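## Task

Push the probe into the cabinet via the cable entry labelled DX and release it so it stays hanging there unaided; over half of its length has to be inside the cabinet, and it does not count if the robot is still what holds it in place at the end.

## Robot and tools

Robot: two arms, left_arm and right_arm, facing each other across a table. Each has six revolute joints and a parallel gripper. Scene frame: origin at the table centre, table surface at z = +0.020 m, +z up; left_arm's base is on the +y side. The names left and right are just labels and do not match image sides.

Tool execute_actions, argument actions: a list that is empty (a pure state check), or holds exactly one item. An item with rows is a motion: rows is a list of 1 to 15 rows, steps is 1 to 15 (default 15), each step lasting 1/30 s. Row k is used on step k; if rows run out, the final row is reused. An item with only steps (up to 300) is a wait: no new command, it returns once that many steps have elapsed since the previous result. Optional pictures (true/false) decides whether camera images come back. A rejected call moves nothing.

Each row is one flat list of 14 numbers covering both arms, always all 14 even if one arm is idle: left_arm waist, shoulder, elbow, wrist pitch, wrist yaw, wrist roll, gripper opening, then right_arm in the same seven. The six joint values are absolute target angles in radians in each arm's own joint space (same form as the Joint positions line), not offsets. Stated ranges per arm: waist -3.054 to 3.054, shoulder 0.000 to 3.142, elbow 0.000 to 2.356, wrist pitch -1.571 to 1.571, wrist yaw -1.571 to 1.571, wrist roll -3.142 to 3.142. True ends may differ by 0.010 rad either way. A target beyond an end by over 0.010 rad, and farther out than the joint's last reported angle, gets the call refused; a smaller overshoot is clipped at the real end and the result says "joint sent to its limit" (this may refer to an earlier motion still running). Missing that message does not prove there is room left.

Gripper opening is an absolute command on a unitless scale from -1 to 1: +1 fully open (pad gap 0.088 m), empty fingers touch near -0.80, values below that add no travel. Closing fully takes about 0.5 s or more. To grip, command a value well under grip_measured; the further under, the firmer the squeeze (up to roughly 34 N per pad; a quick close can spike force and even spring the fingers open). Readings per gripper may be offset by about 1 mm, constant within a scene.

Motion limits: each step the target sent to a joint stays within a lead of its measured angle (0.211 rad for waist, shoulder, elbow; 0.213 wrist pitch; 0.267 wrist yaw; 0.228 wrist roll), and targets are scaled back so the gripper never aims more than 70 mm from where it is. Big moves therefore need several calls. Friction may leave joints short of their target, especially at long reach, and tiny changes may do nothing, so check Joint positions after moving. Between calls the arms keep heading to the last row until they all settle or a step is HELD.

Results: a state line per arm (left_arm: ... | right_arm: ...) with end_effector_position (m) and end_effector_quat_wxyz in the scene frame, plus linear and angular velocity. This point sits between the pads, 3 to 4 cm behind the fingertips; fingers extend along gripper +x and close along its y. Printed positions can be off, more so at full reach. Joint positions and Joint velocities list six joints then the pad gap (m). grip_measured is the opening on the command scale. Joint torques are total drive output in the same joint order, biased and noisy. "joint command not followed" means the clearance check altered or blocked joint targets for some steps; HELD marks steps where your row was partly or wholly not sent. MOTOR HOT appears from 50 °C; at 95 °C an OVER-TEMPERATURE FAULT holds the arm, and if it does not cool within 30 to 60 s the arm and gripper lose power and go limp. A TORQUE FAULT (contact torque reaching a limit: waist 16.6, shoulder 20.6, elbow 20.5, wrist pitch 5.42, wrist yaw 5.4, wrist roll 5.07 N m, carried weight included) freezes that arm 10 s and drops the rest of the call.

Tool zoom_image: camera (cam_head_left, cam_head_right, cam_high, cam_low, cam_left_wrist, cam_right_wrist) and region [x0, y0, x1, y1] in pixels of that camera's latest 504x504 image, origin top-left, at most 504 by 504. Calibration (intrinsics K, distortion D, T_world_to_cam) is supplied per camera and may drift slightly; wrist camera poses follow the arm's joint readings.

Tool finished_scene: scene (integer 1 or 2) ends the current scene irreversibly, reports success, and opens the next task. Only call it once the probe is released and stays inside on its own.

Typical order: look, locate the probe and the labelled entry, open, approach, close on the probe, lift, align with the entry, feed it in past half its length, open to release, retract, confirm it hangs, then finish.

Avoid: knocking anything off the table, dropping or slipping the probe, slamming or pressing hard, arms touching each other or their mounts, long loaded holds that overheat motors. Occasional external tugs on held parts or pushes on loose objects can happen.

Each tool is called after "Emit:" as name([rows], argument=value, ...), one row to a line, values as JSON.

## Session

Emit:
execute_actions(actions=[])

Scene clock: 0.00 s of 5060.00 s.
left_arm: end_effector_position=(-0.1988, +0.1934, +0.3610) grip_measured=+0.980 end_effector_quat_wxyz=(+0.704, -0.017, -0.016, -0.709) end_effector_velocity=(-0.002, +0.000, -0.002) end_effector_angular_velocity=(+0.007, +0.022, -0.011) | right_arm: end_effector_position=(+0.4097, -0.3262, +0.3635) grip_measured=+0.991 end_effector_quat_wxyz=(+0.975, +0.003, -0.027, +0.220) end_effector_velocity=(-0.001, -0.002, +0.003) end_effector_angular_velocity=(+0.011, -0.008, +0.000)
Joint positions: left_arm=[-0.001  0.843  0.647  0.243 -0.008  0.     0.087] | right_arm=[-1.606  0.85   0.653  0.251 -0.007 -0.005  0.088]
Joint velocities: left_arm=[-0.002 -0.002 -0.002 -0.007  0.007 -0.022 -0.   ] | right_arm=[-0.007 -0.007 -0.002  0.007 -0.007  0.007 -0.   ]
Joint torques (N m, as the arm reports them, + toward a larger angle): no reading
Heat: left arm: hottest wrist pitch 29 °C (+0.0 °C/min); right arm: hottest elbow 28 °C (+0.0 °C/min).

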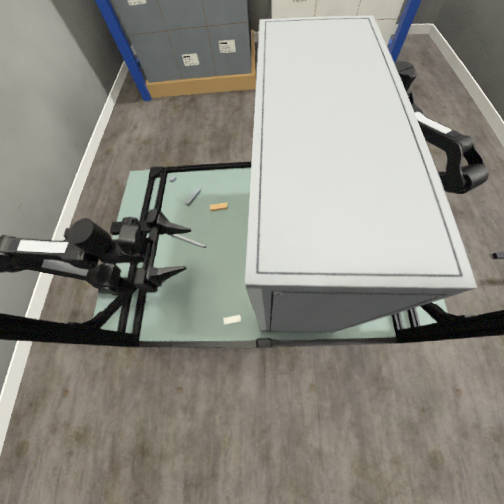

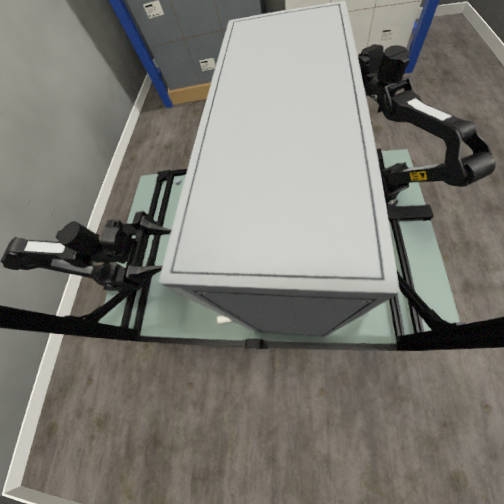

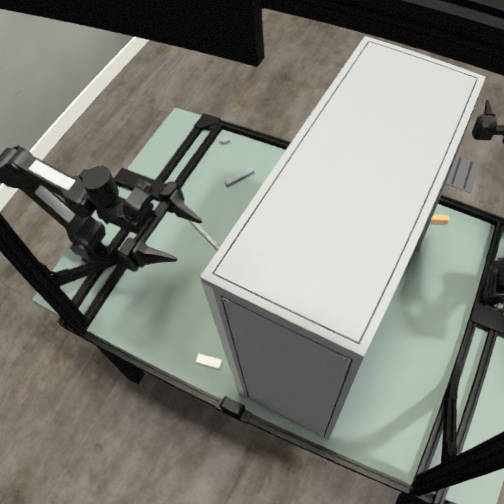

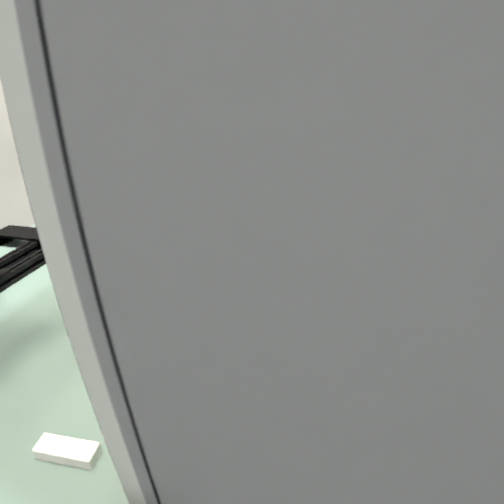

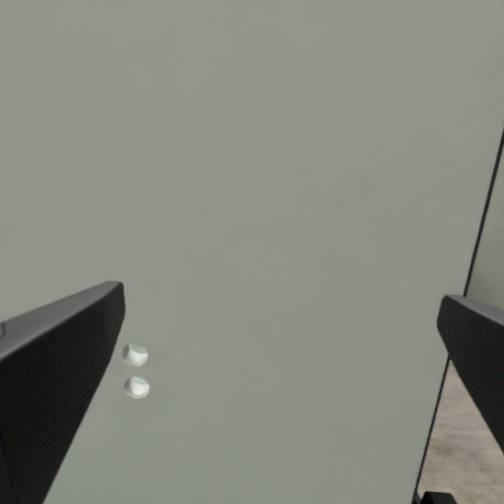

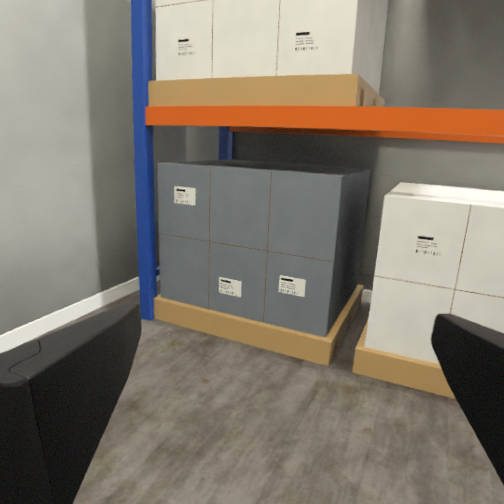

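Emit:
execute_actions([
  {"rows":[[0.5,0.4,0.4,-0.3,0,0,1,-1.4,0.2,0.4,1.2,0,0,0.5]]},
], pictures=false)

Emit:
execute_actions([
  {"rows":[[0.5,0.4,0.4,-0.3,0,0,1,0.2,0.2,0.4,1.2,0,0,0.5]]},
])

Emit:
execute_actions([
  {"rows":[[0.8,0.6,0.6,-0.9,0,0,1,0.2,0.2,0.4,1.2,0,0,0.5]]},
], pictures=false)

Emit:
execute_actions([
  {"rows":[[0.8,0.6,0.6,-0.9,0,0,1,0.2,0.8,0.4,0.5,0.3,0,0.5]]},
], pictures=false)

Emit:
execute_actions([
  {"steps":15},
])

Scene clock: 11.83 s of 5060.00 s.
left_arm: end_effector_position=(-0.0916, +0.2967, +0.2510) grip_measured=+0.980 end_effector_quat_wxyz=(+0.841, +0.072, +0.114, -0.524) end_effector_velocity=(+0.033, +0.056, -0.066) end_effector_angular_velocity=(+0.196, +0.117, +0.240) | right_arm: end_effector_position=(+0.2172, -0.3920, +0.4958) grip_measured=+0.509 end_effector_quat_wxyz=(+0.830, +0.150, -0.464, +0.272) end_effector_velocity=(-0.430, -0.308, +0.215) end_effector_angular_velocity=(+1.289, -1.771, +0.044)
Joint positions: left_arm=[ 0.469  0.424  0.416 -0.262 -0.003  0.     0.087] | right_arm=[-1.409  0.286  0.423  0.88  -0.002 -0.003  0.064]
Joint velocities: left_arm=[ 0.227 -0.164 -0.076 -0.315 -0.007 -0.022 -0.   ] | right_arm=[ 0.046 -0.779 -0.09   1.502 -0.007 -0.007 -0.003]
Joint torques (N m, as the arm reports them, + toward a larger angle): left_arm=[ 0.37 -0.41  6.33  1.87  0.07  0.02] | right_arm=[0.26 1.96 4.49 0.45 0.07 0.12]
Heat: left arm: hottest wrist pitch 31 °C (+10.1 °C/min); right arm: hottest elbow 31 °C (+15.2 °C/min).
Steps of this call (steps 1 to 90: nothing new was sent; then 8.33 s passed at rest; steps 91 to 105: all 15 steps of this action). Readings (joint positions):
91: left_arm=[0.013 0.828 0.635 0.229 0.002 0.000] | right_arm=[-1.588 0.831 0.631 0.289 0.004 -0.005]
92: left_arm=[0.044 0.798 0.612 0.193 0.001 -0.000] | right_arm=[-1.545 0.794 0.587 0.336 0.005 -0.005]
94: left_arm=[0.112 0.728 0.552 0.123 -0.002 -0.000] | right_arm=[-1.472 0.694 0.502 0.426 -0.004 -0.005]
98: left_arm=[0.286 0.565 0.454 -0.063 -0.002 -0.000] | right_arm=[-1.427 0.525 0.441 0.600 -0.002 -0.004]
105: the state above

Scene clock: 12.33 s of 5060.00 s.
left_arm: end_effector_position=(-0.0880, +0.3033, +0.2450) grip_measured=+0.980 end_effector_quat_wxyz=(+0.847, +0.076, +0.124, -0.512) end_effector_velocity=(+0.002, +0.002, -0.001) end_effector_angular_velocity=(+0.002, +0.002, +0.021) | right_arm: end_effector_position=(+0.1307, -0.4339, +0.5199) grip_measured=+0.500 end_effector_quat_wxyz=(+0.603, +0.396, -0.505, +0.473) end_effector_velocity=(-0.040, -0.004, +0.000) end_effector_angular_velocity=(+0.056, -0.007, +1.410)
Joint positions: left_arm=[ 0.496  0.404  0.41  -0.298 -0.002  0.001  0.087] | right_arm=[-0.71   0.207  0.41   1.192  0.001 -0.003  0.064]
Joint velocities: left_arm=[-0.002 -0.007 -0.002 -0.007 -0.022 -0.007 -0.   ] | right_arm=[ 1.419 -0.012 -0.007  0.051  0.007 -0.007 -0.   ]
Joint torques (N m, as the arm reports them, + toward a larger angle): left_arm=[ 0.44 -0.46  6.15  1.79  0.07  0.03] | right_arm=[ 0.3   2.42  4.08 -0.05  0.    0.11]
Heat: left arm: hottest wrist pitch 31 °C (+9.7 °C/min); right arm: hottest elbow 31 °C (+14.6 °C/min).
Steps of this call (steps 1 to 15: all 15 steps of this action). Readings (joint positions):
1: left_arm=[0.475 0.419 0.414 -0.271 -0.002 0.000] | right_arm=[-1.385 0.263 0.421 0.931 0.000 -0.003]
2: left_arm=[0.481 0.416 0.413 -0.278 -0.002 0.000] | right_arm=[-1.334 0.246 0.420 0.980 0.000 -0.003]
4: left_arm=[0.487 0.411 0.411 -0.287 -0.002 0.000] | right_arm=[-1.235 0.225 0.419 1.072 0.000 -0.003]
8: left_arm=[0.493 0.406 0.411 -0.294 -0.002 0.000] | right_arm=[-1.044 0.209 0.415 1.156 0.001 -0.003]
15: the state above
camera_calibration (this result's frames):
cam_left_wrist: T_world_to_cam=[[-0.870287, -0.491, 0.0389875, 0.076611], [-0.328767, 0.520141, -0.788267, 0.0324026], [0.366761, -0.698836, -0.614096, 0.470889], [0, 0, 0, 1]] pos_world=[-0.095377, 0.349837, 0.311726]
cam_right_wrist: T_world_to_cam=[[0.964263, -0.264926, -0.00327975, -0.233473], [0.232936, 0.853595, -0.465958, 0.616313], [0.126244, 0.448542, 0.884801, -0.200896], [0, 0, 0, 1]] pos_world=[0.10693, -0.497824, 0.464163]

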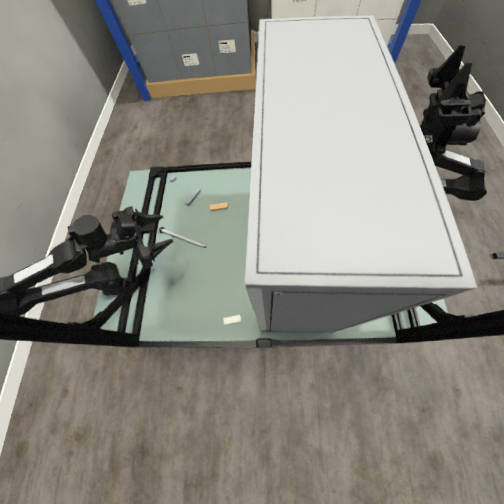

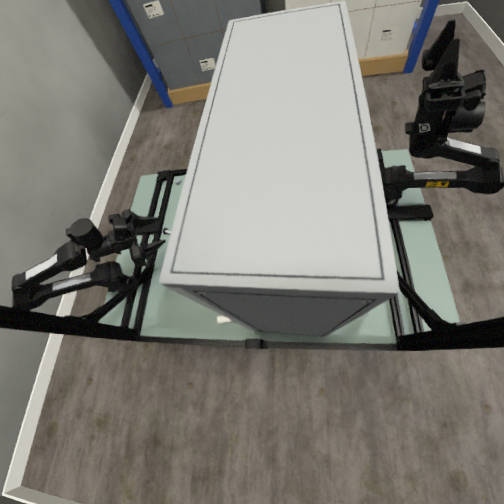

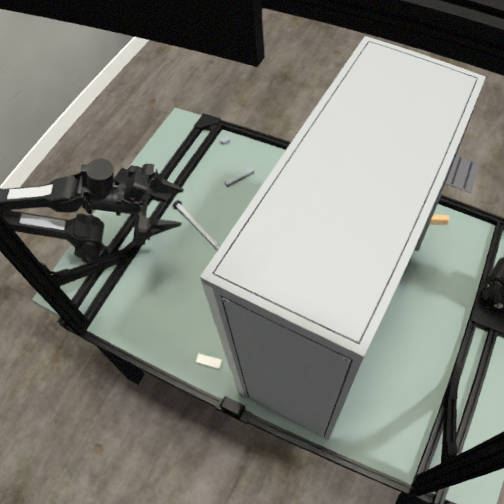

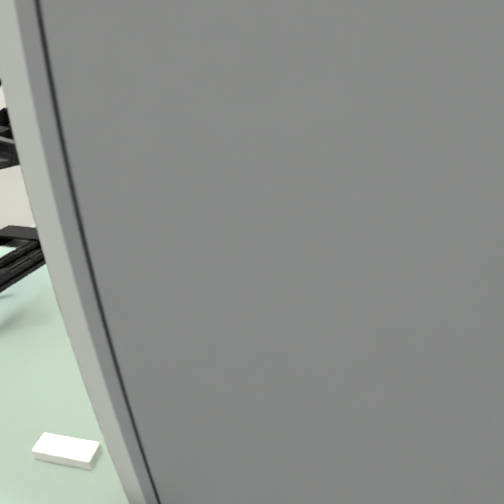

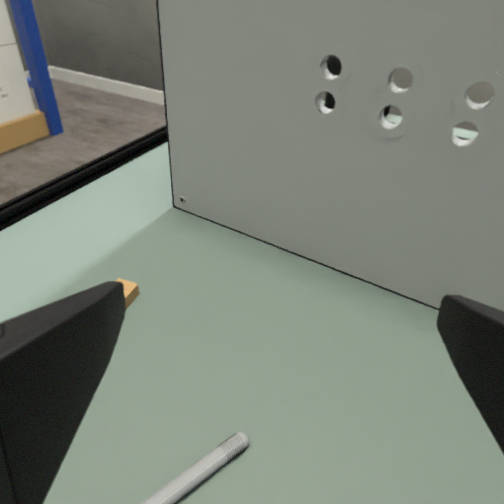

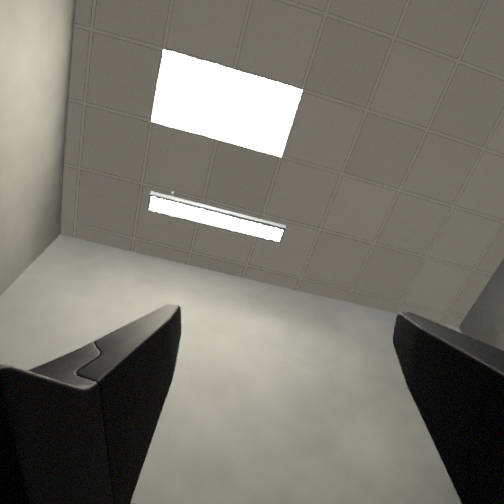

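Scene clock: 12.83 s of 5060.00 s.
left_arm: end_effector_position=(-0.0645, +0.3749, +0.1794) grip_measured=+0.980 end_effector_quat_wxyz=(+0.835, +0.165, +0.391, -0.350) end_effector_velocity=(-0.023, +0.035, -0.021) end_effector_angular_velocity=(+0.169, +0.180, +0.047) | right_arm: end_effector_position=(+0.1124, -0.4377, +0.5201) grip_measured=+0.500 end_effector_quat_wxyz=(+0.399, +0.550, -0.337, +0.652) end_effector_velocity=(-0.032, -0.015, -0.001) end_effector_angular_velocity=(-0.010, +0.004, +1.430)
Joint positions: left_arm=[ 0.791  0.594  0.581 -0.864 -0.001  0.001  0.087] | right_arm=[ 0.003  0.206  0.41   1.198  0.001 -0.003  0.064]
Joint velocities: left_arm=[ 0.046  0.017  0.056 -0.286  0.007 -0.007  0.   ] | right_arm=[ 1.424 -0.002 -0.002 -0.007  0.007  0.007 -0.   ]
Joint torques (N m, as the arm reports them, + toward a larger angle): left_arm=[0.4  0.12 8.53 1.35 0.04 0.01] | right_arm=[ 0.3   2.36  4.05 -0.07  0.    0.11]
Heat: left arm: hottest wrist pitch 31 °C (+9.4 °C/min); right arm: hottest elbow 31 °C (+14.0 °C/min).
Steps of this call (steps 1 to 15: all 15 steps of this action). Readings (joint positions):
1: left_arm=[0.519 0.425 0.431 -0.340 0.010 0.000] | right_arm=[-0.663 0.206 0.410 1.194 0.001 -0.003]
2: left_arm=[0.568 0.463 0.466 -0.390 0.007 -0.000] | right_arm=[-0.615 0.206 0.410 1.195 0.001 -0.003]
4: left_arm=[0.664 0.530 0.523 -0.478 0.000 -0.000] | right_arm=[-0.520 0.206 0.410 1.196 0.001 -0.003]
8: left_arm=[0.758 0.574 0.568 -0.672 -0.002 0.001] | right_arm=[-0.330 0.206 0.410 1.197 0.001 -0.003]
15: the state above

Scene clock: 13.33 s of 5060.00 s.
left_arm: end_effector_position=(-0.0673, +0.3792, +0.1767) grip_measured=+0.980 end_effector_quat_wxyz=(+0.830, +0.169, +0.404, -0.345) end_effector_velocity=(-0.004, +0.002, -0.004) end_effector_angular_velocity=(+0.005, +0.033, +0.010) | right_arm: end_effector_position=(+0.0109, -0.2479, +0.4164) grip_measured=+0.500 end_effector_quat_wxyz=(+0.536, +0.258, -0.090, +0.799) end_effector_velocity=(-0.221, +0.287, -0.382) end_effector_angular_velocity=(-1.556, -1.094, -0.017)
Joint positions: left_arm=[ 0.796  0.596  0.587 -0.898 -0.001  0.001  0.087] | right_arm=[ 0.178  0.617  0.412  0.759  0.261 -0.003  0.064]
Joint velocities: left_arm=[-0.002  0.002 -0.002 -0.022  0.007 -0.022 -0.   ] | right_arm=[ 0.085  0.926 -0.002 -0.974  0.125  0.007 -0.   ]
Joint torques (N m, as the arm reports them, + toward a larger angle): left_arm=[0.54 0.25 8.38 1.26 0.04 0.02] | right_arm=[0.28 0.03 6.46 0.92 0.15 0.09]
Heat: left arm: hottest wrist pitch 31 °C (+9.0 °C/min); right arm: hottest elbow 31 °C (+13.5 °C/min).
Steps of this call (steps 1 to 15: all 15 steps of this action). Readings (joint positions):
1: left_arm=[0.792 0.594 0.583 -0.872 -0.001 0.001] | right_arm=[0.040 0.215 0.410 1.189 0.019 -0.003]
2: left_arm=[0.793 0.594 0.584 -0.879 -0.001 0.001] | right_arm=[0.062 0.230 0.412 1.164 0.059 -0.003]
4: left_arm=[0.794 0.595 0.586 -0.887 -0.001 0.001] | right_arm=[0.097 0.284 0.412 1.096 0.122 -0.003]
8: left_arm=[0.796 0.596 0.587 -0.895 -0.001 0.001] | right_arm=[0.143 0.406 0.412 0.977 0.200 -0.003]
15: the state above

Scene clock: 13.83 s of 5060.00 s.
left_arm: end_effector_position=(-0.0673, +0.3792, +0.1768) grip_measured=+0.980 end_effector_quat_wxyz=(+0.830, +0.169, +0.404, -0.345) end_effector_velocity=(-0.001, +0.002, -0.002) end_effector_angular_velocity=(+0.006, +0.004, +0.008) | right_arm: end_effector_position=(-0.0243, -0.2028, +0.3188) grip_measured=+0.500 end_effector_quat_wxyz=(+0.562, +0.056, -0.019, +0.825) end_effector_velocity=(-0.005, +0.004, -0.017) end_effector_angular_velocity=(-0.051, -0.068, +0.007)
Joint positions: left_arm=[ 0.796  0.596  0.587 -0.898 -0.001  0.001  0.087] | right_arm=[ 0.196  0.792  0.405  0.506  0.293 -0.003  0.064]
Joint velocities: left_arm=[-0.002 -0.002 -0.002 -0.007 -0.007 -0.007 -0.   ] | right_arm=[ 0.002  0.027  0.002 -0.051 -0.007 -0.022 -0.   ]
Joint torques (N m, as the arm reports them, + toward a larger angle): left_arm=[0.43 0.24 8.39 1.27 0.04 0.02] | right_arm=[ 0.3  -1.17  7.22  1.31  0.19  0.13]
Heat: left arm: hottest wrist pitch 31 °C (+8.7 °C/min); right arm: hottest elbow 31 °C (+13.0 °C/min).
Steps of this call (steps 1 to 15: the robot went on to your last target). Readings (joint positions):
1: left_arm=[0.796 0.596 0.587 -0.898 -0.001 0.001] | right_arm=[0.181 0.647 0.412 0.726 0.266 -0.003]
2: left_arm=[0.796 0.596 0.587 -0.898 -0.001 0.001] | right_arm=[0.184 0.675 0.412 0.687 0.271 -0.003]
4: left_arm=[0.796 0.596 0.587 -0.898 -0.001 0.001] | right_arm=[0.189 0.727 0.412 0.609 0.279 -0.003]
8: left_arm=[0.796 0.596 0.587 -0.898 -0.001 0.001] | right_arm=[0.195 0.781 0.405 0.534 0.289 -0.003]
15: the state above
camera_calibration (this result's frames):
cam_left_wrist: T_world_to_cam=[[-0.674751, -0.737911, 0.0141001, 0.245748], [-0.709017, 0.642788, -0.290031, -0.214135], [0.204954, -0.205696, -0.956913, 0.33712], [0, 0, 0, 1]] pos_world=[-0.0551009, 0.388328, 0.257024]
cam_right_wrist: T_world_to_cam=[[0.93355, 0.358395, -0.00618821, 0.103156], [0.0636999, -0.182866, -0.981072, 0.311411], [-0.352743, 0.915485, -0.193544, 0.319783], [0, 0, 0, 1]] pos_world=[-0.00333717, -0.272781, 0.368047]

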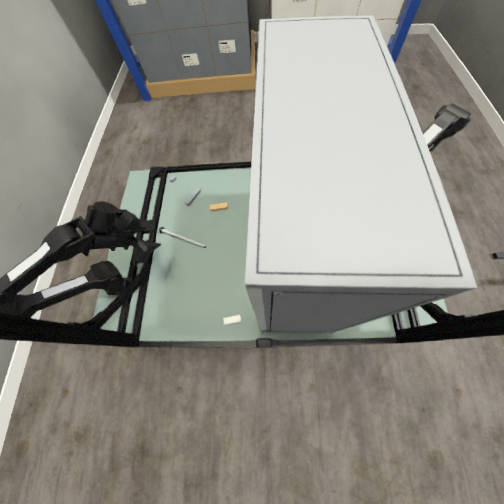

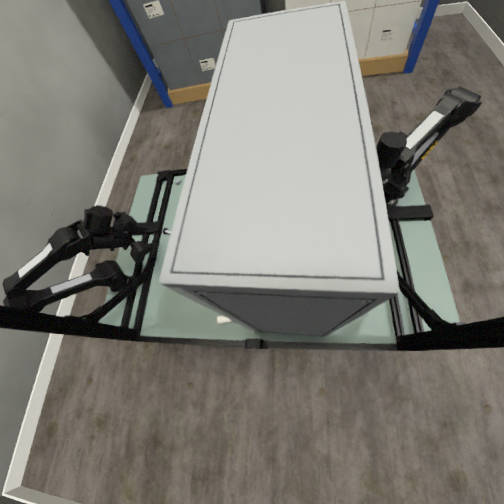

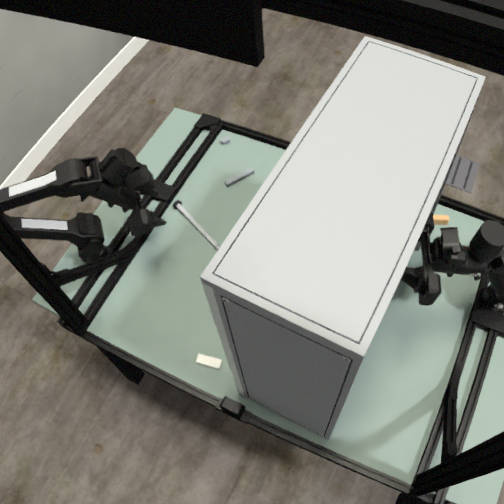

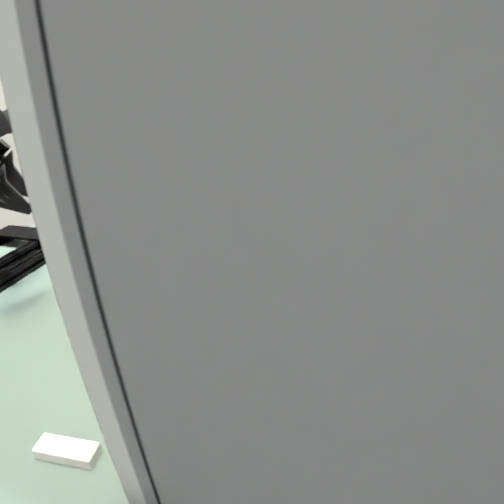

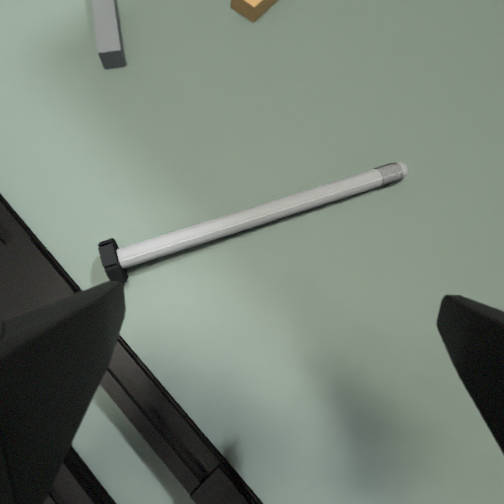

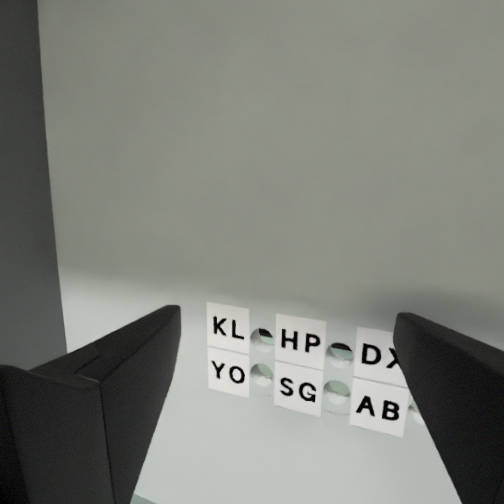

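Emit:
execute_actions([
  {"rows":[[1.305,1.2,1.02,-1.023,0.524,1.716,0.2,0.04,1.59,0.195,1.395,0.5,0,0.5]]},
], pictures=false)

Emit:
execute_actions([
  {"rows":[[1.305,1.635,1.02,-1.023,0.524,1.716,0.2,0.04,1.59,0.195,1.395,0.5,0,0.5]]},
], pictures=false)

Emit:
execute_actions([
  {"steps":15},
])

Scene clock: 33.90 s of 5060.00 s.
left_arm: end_effector_position=(+0.0131, +0.3669, +0.2153) grip_measured=+0.214 end_effector_quat_wxyz=(+0.728, +0.226, +0.403, -0.507) end_effector_velocity=(+0.041, +0.006, -0.040) end_effector_angular_velocity=(+0.194, -0.552, -1.126) | right_arm: end_effector_position=(+0.0251, -0.1454, +0.1862) grip_measured=+0.500 end_effector_quat_wxyz=(+0.696, -0.027, +0.007, +0.718) end_effector_velocity=(-0.017, +0.063, -0.150) end_effector_angular_velocity=(-0.009, -0.015, -0.073)
Joint positions: left_arm=[ 1.284  1.168  0.99  -1.02   0.505  0.752  0.049] | right_arm=[ 0.047  1.407  0.211  1.142  0.488 -0.002  0.064]
Joint velocities: left_arm=[ 0.149  0.305  0.056 -0.007  0.139  1.502 -0.006] | right_arm=[-0.037  1.389 -0.037  1.414  0.037 -0.007  0.   ]
Joint torques (N m, as the arm reports them, + toward a larger angle): left_arm=[ 0.48 -3.88  8.9   0.84  0.5   0.2 ] | right_arm=[-0.39 -2.94  3.83  1.52  0.25  0.11]
Heat: left arm: hottest wrist pitch 31 °C (+3.5 °C/min); right arm: hottest elbow 33 °C (+8.8 °C/min).
Steps of this call (steps 1 to 15: the robot went on to your last target; steps 16 to 90: nothing new was sent; then 16.57 s passed at rest; steps 91 to 105: all 15 steps of this action). Readings (joint positions):
91: left_arm=[0.824 0.621 0.612 -0.932 0.047 0.038] | right_arm=[0.190 0.808 0.394 0.530 0.305 -0.002]
92: left_arm=[0.874 0.667 0.653 -0.964 0.113 0.091] | right_arm=[0.171 0.829 0.379 0.566 0.335 -0.002]
94: left_arm=[0.970 0.769 0.746 -0.976 0.233 0.192] | right_arm=[0.131 0.890 0.334 0.627 0.385 -0.002]
98: left_arm=[1.156 0.953 0.920 -1.001 0.425 0.397] | right_arm=[0.070 1.077 0.242 0.804 0.457 -0.002]
105: the state above

Scene clock: 34.40 s of 5060.00 s.
left_arm: end_effector_position=(+0.0316, +0.3636, +0.1205) grip_measured=+0.200 end_effector_quat_wxyz=(+0.521, +0.374, +0.336, -0.690) end_effector_velocity=(-0.005, +0.002, -0.019) end_effector_angular_velocity=(-0.241, -0.635, -1.329) | right_arm: end_effector_position=(+0.0239, -0.1396, +0.1799) grip_measured=+0.500 end_effector_quat_wxyz=(+0.699, +0.004, -0.002, +0.715) end_effector_velocity=(+0.002, -0.000, -0.000) end_effector_angular_velocity=(+0.011, -0.001, -0.000)
Joint positions: left_arm=[ 1.301  1.612  1.016 -1.021  0.521  1.515  0.049] | right_arm=[ 0.044  1.58   0.203  1.388  0.493 -0.003  0.064]
Joint velocities: left_arm=[-0.002  0.071 -0.007 -0.007 -0.007  1.531 -0.   ] | right_arm=[-0.007  0.017 -0.007  0.037 -0.007 -0.007 -0.   ]
Joint torques (N m, as the arm reports them, + toward a larger angle): left_arm=[ 0.44 -4.65  5.93  0.    0.44  0.21] | right_arm=[-0.42 -3.45  3.28  1.51  0.21  0.13]
Heat: left arm: hottest wrist pitch 31 °C (+3.5 °C/min); right arm: hottest elbow 33 °C (+8.7 °C/min).
Steps of this call (steps 1 to 15: all 15 steps of this action). Readings (joint positions):
1: left_arm=[1.288 1.193 0.994 -1.025 0.510 0.803] | right_arm=[0.046 1.451 0.210 1.188 0.489 -0.002]
2: left_arm=[1.291 1.227 1.005 -1.024 0.517 0.854] | right_arm=[0.046 1.487 0.208 1.232 0.490 -0.002]
4: left_arm=[1.295 1.317 1.016 -1.018 0.519 0.956] | right_arm=[0.045 1.533 0.204 1.300 0.492 -0.003]
8: left_arm=[1.300 1.505 1.016 -1.020 0.520 1.159] | right_arm=[0.044 1.565 0.203 1.363 0.493 -0.003]
15: the state above

Scene clock: 34.90 s of 5060.00 s.
left_arm: end_effector_position=(+0.0313, +0.3638, +0.1175) grip_measured=+0.200 end_effector_quat_wxyz=(+0.480, +0.419, +0.272, -0.721) end_effector_velocity=(-0.000, +0.002, -0.004) end_effector_angular_velocity=(+0.018, -0.014, -0.023) | right_arm: end_effector_position=(+0.0240, -0.1395, +0.1801) grip_measured=+0.500 end_effector_quat_wxyz=(+0.699, +0.005, -0.003, +0.715) end_effector_velocity=(-0.002, -0.001, -0.001) end_effector_angular_velocity=(-0.006, -0.011, +0.010)
Joint positions: left_arm=[ 1.302  1.625  1.016 -1.021  0.522  1.707  0.049] | right_arm=[ 0.043  1.582  0.203  1.392  0.494 -0.003  0.064]
Joint velocities: left_arm=[-0.002  0.002 -0.007  0.007 -0.022  0.022  0.   ] | right_arm=[ 0.002 -0.002 -0.002 -0.007 -0.007 -0.007 -0.   ]
Joint torques (N m, as the arm reports them, + toward a larger angle): left_arm=[ 0.41 -4.76  5.89 -0.03  0.47  0.2 ] | right_arm=[-0.39 -3.45  3.28  1.53  0.22  0.12]
Heat: left arm: hottest wrist pitch 31 °C (+3.4 °C/min); right arm: hottest elbow 33 °C (+8.6 °C/min).
Steps of this call (steps 1 to 15: the robot went on to your last target). Readings (joint positions):
1: left_arm=[1.301 1.614 1.016 -1.021 0.522 1.561] | right_arm=[0.044 1.581 0.203 1.389 0.494 -0.003]
2: left_arm=[1.301 1.616 1.016 -1.021 0.522 1.597] | right_arm=[0.044 1.581 0.203 1.390 0.494 -0.003]
4: left_arm=[1.301 1.620 1.016 -1.021 0.522 1.645] | right_arm=[0.044 1.582 0.203 1.391 0.494 -0.003]
8: left_arm=[1.302 1.624 1.016 -1.021 0.522 1.689] | right_arm=[0.043 1.582 0.203 1.392 0.494 -0.003]
15: the state above
camera_calibration (this result's frames):
cam_left_wrist: T_world_to_cam=[[-0.938655, 0.344857, -0.000445547, -0.0821412], [0.340749, 0.927274, -0.155091, -0.303723], [-0.0530709, -0.145728, -0.9879, 0.246905], [0, 0, 0, 1]] pos_world=[0.0394946, 0.345943, 0.196776]
cam_right_wrist: T_world_to_cam=[[0.999655, 0.0135591, 0.0225034, -0.02035], [0.0254858, -0.292415, -0.955952, 0.16497], [-0.00638153, 0.956195, -0.29266, 0.267194], [0, 0, 0, 1]] pos_world=[0.0178436, -0.206974, 0.236359]

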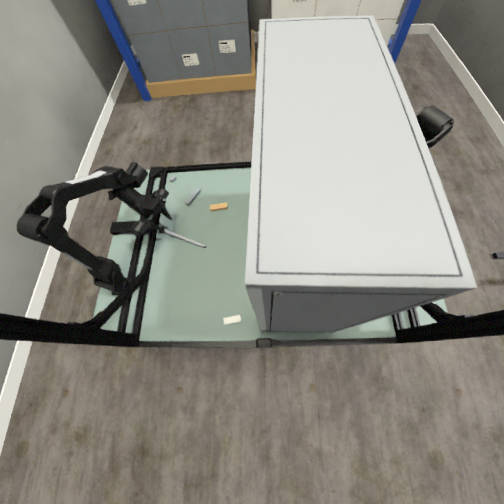

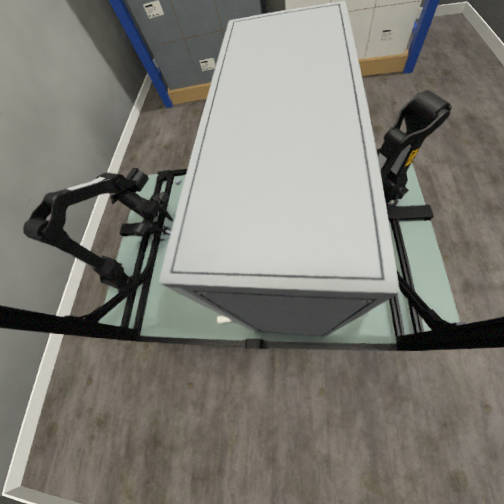

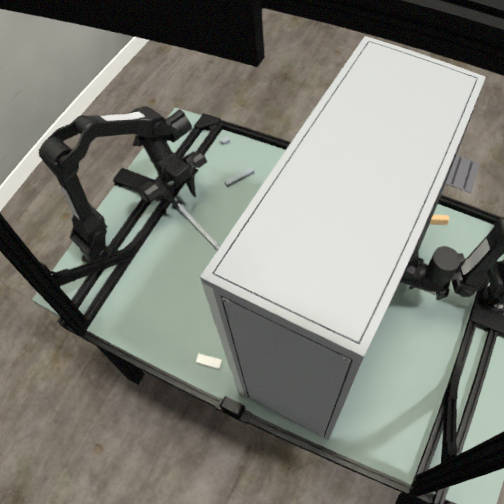

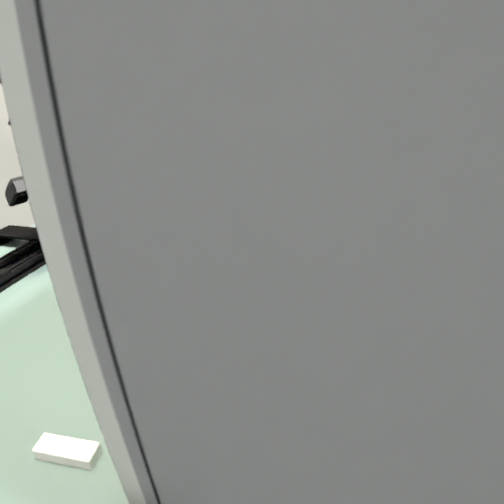

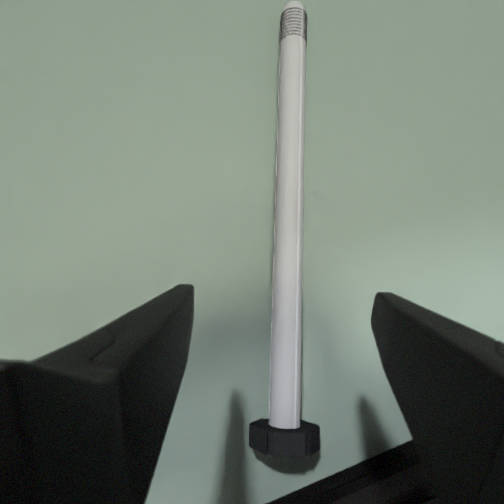

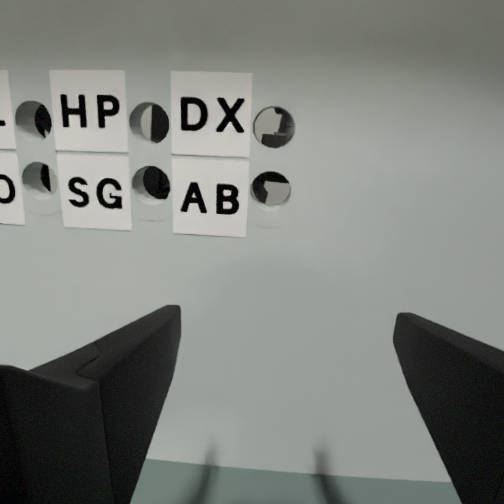

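Emit:
execute_actions([
  {"rows":[[1.305,1.745,0.855,-0.765,0.524,1.745,0.2,0.04,1.59,0.195,1.395,0.5,0,0.5]]},
], pictures=false)

Emit:
execute_actions([
  {"rows":[[1.305,1.745,0.855,-0.765,0.524,1.745,-0.45,0.04,1.59,0.195,1.395,0.5,0,0.5]]},
])

Scene clock: 51.20 s of 5060.00 s.
left_arm: end_effector_position=(+0.0266, +0.3651, +0.0567) grip_measured=+0.200 end_effector_quat_wxyz=(+0.471, +0.422, +0.265, -0.728) end_effector_velocity=(-0.000, +0.000, -0.005) end_effector_angular_velocity=(+0.004, -0.015, +0.003) | right_arm: end_effector_position=(+0.0241, -0.1395, +0.1799) grip_measured=+0.500 end_effector_quat_wxyz=(+0.699, +0.005, -0.003, +0.715) end_effector_velocity=(+0.000, -0.000, +0.001) end_effector_angular_velocity=(+0.007, -0.004, +0.005)
Joint positions: left_arm=[ 1.302  1.736  0.865 -0.772  0.522  1.739  0.049] | right_arm=[ 0.043  1.583  0.203  1.392  0.494 -0.003  0.064]
Joint velocities: left_arm=[-0.002 -0.002 -0.022  0.037 -0.007 -0.007 -0.   ] | right_arm=[-0.002 -0.002 -0.002  0.007 -0.007 -0.007 -0.   ]
Joint torques (N m, as the arm reports them, + toward a larger angle): left_arm=[ 0.34 -5.1   3.84  0.25  0.45  0.18] | right_arm=[-0.4  -3.45  3.32  1.52  0.21  0.12]
Heat: left arm: hottest elbow 30 °C (+1.2 °C/min); right arm: hottest elbow 32 °C (+4.7 °C/min).
Steps of this call (steps 1 to 15: the robot went on to your last target; steps 16 to 90: nothing new was sent; then 12.80 s passed at rest; steps 91 to 105: all 15 steps of this action). Readings (joint positions):
91: left_arm=[1.302 1.634 1.000 -0.989 0.526 1.715] | right_arm=[0.043 1.583 0.203 1.392 0.494 -0.003]
92: left_arm=[1.302 1.644 0.976 -0.930 0.529 1.722] | right_arm=[0.043 1.583 0.203 1.392 0.494 -0.003]
94: left_arm=[1.302 1.689 0.930 -0.861 0.525 1.729] | right_arm=[0.043 1.583 0.203 1.392 0.494 -0.003]
98: left_arm=[1.302 1.735 0.870 -0.803 0.522 1.736] | right_arm=[0.043 1.583 0.203 1.392 0.494 -0.003]
105: the state above

Scene clock: 51.70 s of 5060.00 s.
left_arm: end_effector_position=(+0.0266, +0.3651, +0.0561) grip_measured=-0.439 end_effector_quat_wxyz=(+0.472, +0.423, +0.264, -0.727) end_effector_velocity=(-0.005, +0.002, -0.000) end_effector_angular_velocity=(+0.015, +0.022, +0.003) | right_arm: end_effector_position=(+0.0241, -0.1395, +0.1799) grip_measured=+0.500 end_effector_quat_wxyz=(+0.699, +0.005, -0.003, +0.715) end_effector_velocity=(+0.002, +0.000, -0.001) end_effector_angular_velocity=(-0.006, -0.011, -0.000)
Joint positions: left_arm=[ 1.302  1.736  0.862 -0.767  0.523  1.739  0.017] | right_arm=[ 0.043  1.583  0.203  1.392  0.494 -0.003  0.064]
Joint velocities: left_arm=[-0.002 -0.002 -0.002 -0.022 -0.007 -0.007 -0.004] | right_arm=[-0.007 -0.002 -0.002 -0.007 -0.007 -0.007 -0.   ]
Joint torques (N m, as the arm reports them, + toward a larger angle): left_arm=[ 0.34 -4.95  3.9   0.24  0.45  0.19] | right_arm=[-0.37 -3.46  3.33  1.52  0.21  0.12]
Heat: left arm: hottest elbow 30 °C (+1.2 °C/min); right arm: hottest elbow 32 °C (+4.6 °C/min).
Steps of this call (steps 1 to 15: all 15 steps of this action). Readings (joint positions):
1: left_arm=[1.302 1.736 0.864 -0.771 0.522 1.739] | right_arm=[0.043 1.583 0.203 1.392 0.494 -0.003]
2: left_arm=[1.302 1.736 0.864 -0.770 0.522 1.739] | right_arm=[0.043 1.583 0.203 1.392 0.494 -0.003]
4: left_arm=[1.302 1.736 0.863 -0.769 0.522 1.739] | right_arm=[0.043 1.583 0.203 1.392 0.494 -0.003]
8: left_arm=[1.302 1.736 0.863 -0.768 0.522 1.739] | right_arm=[0.043 1.583 0.203 1.392 0.494 -0.003]
15: the state above
camera_calibration (this result's frames):
cam_left_wrist: T_world_to_cam=[[-0.928893, 0.370301, -0.00596945, -0.0963348], [0.366556, 0.91696, -0.157545, -0.309638], [-0.0528652, -0.14853, -0.987494, 0.187201], [0, 0, 0, 1]] pos_world=[0.0339113, 0.347403, 0.135503]
cam_right_wrist: T_world_to_cam=[[0.999646, 0.0135742, 0.0228704, -0.0204431], [0.0258454, -0.29305, -0.955748, 0.164593], [-0.00627133, 0.956001, -0.293297, 0.26727], [0, 0, 0, 1]] pos_world=[0.0178581, -0.206999, 0.236167]

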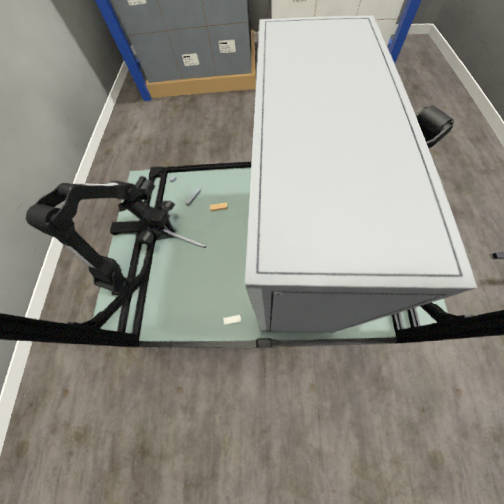

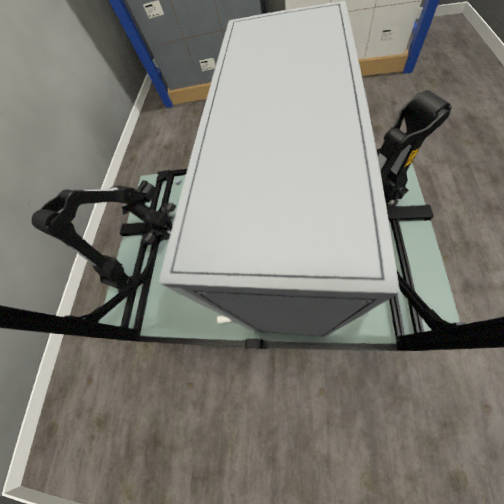

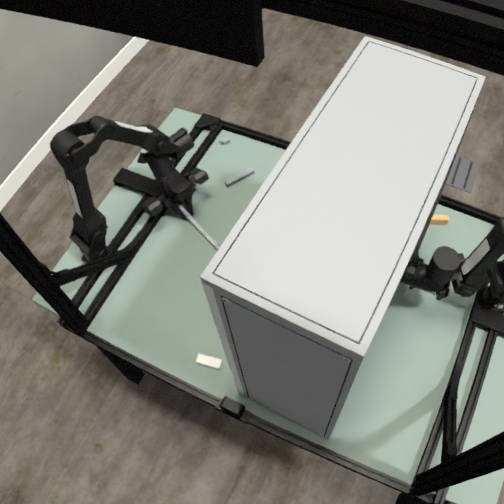

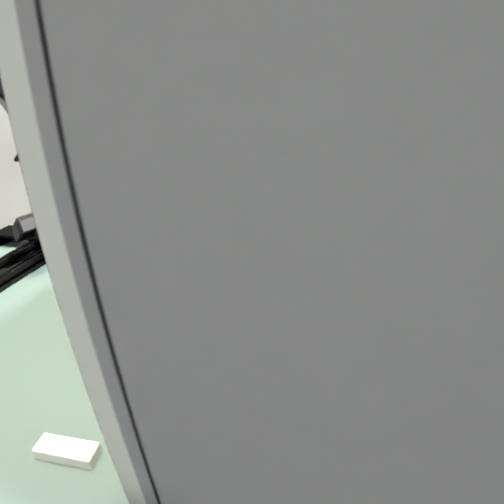

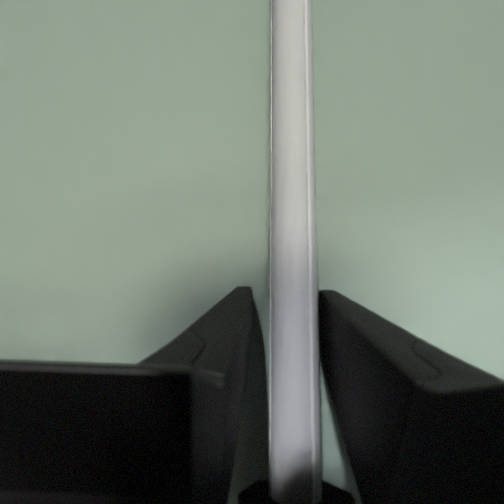

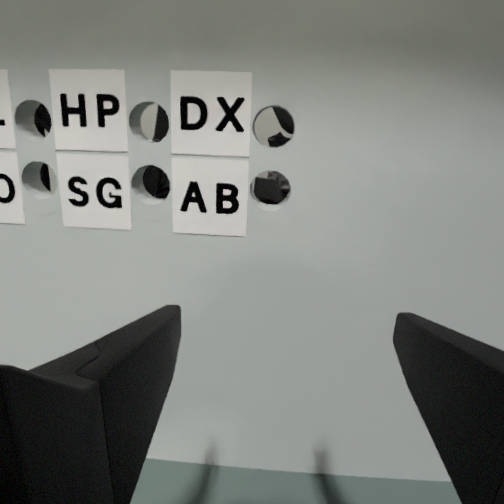

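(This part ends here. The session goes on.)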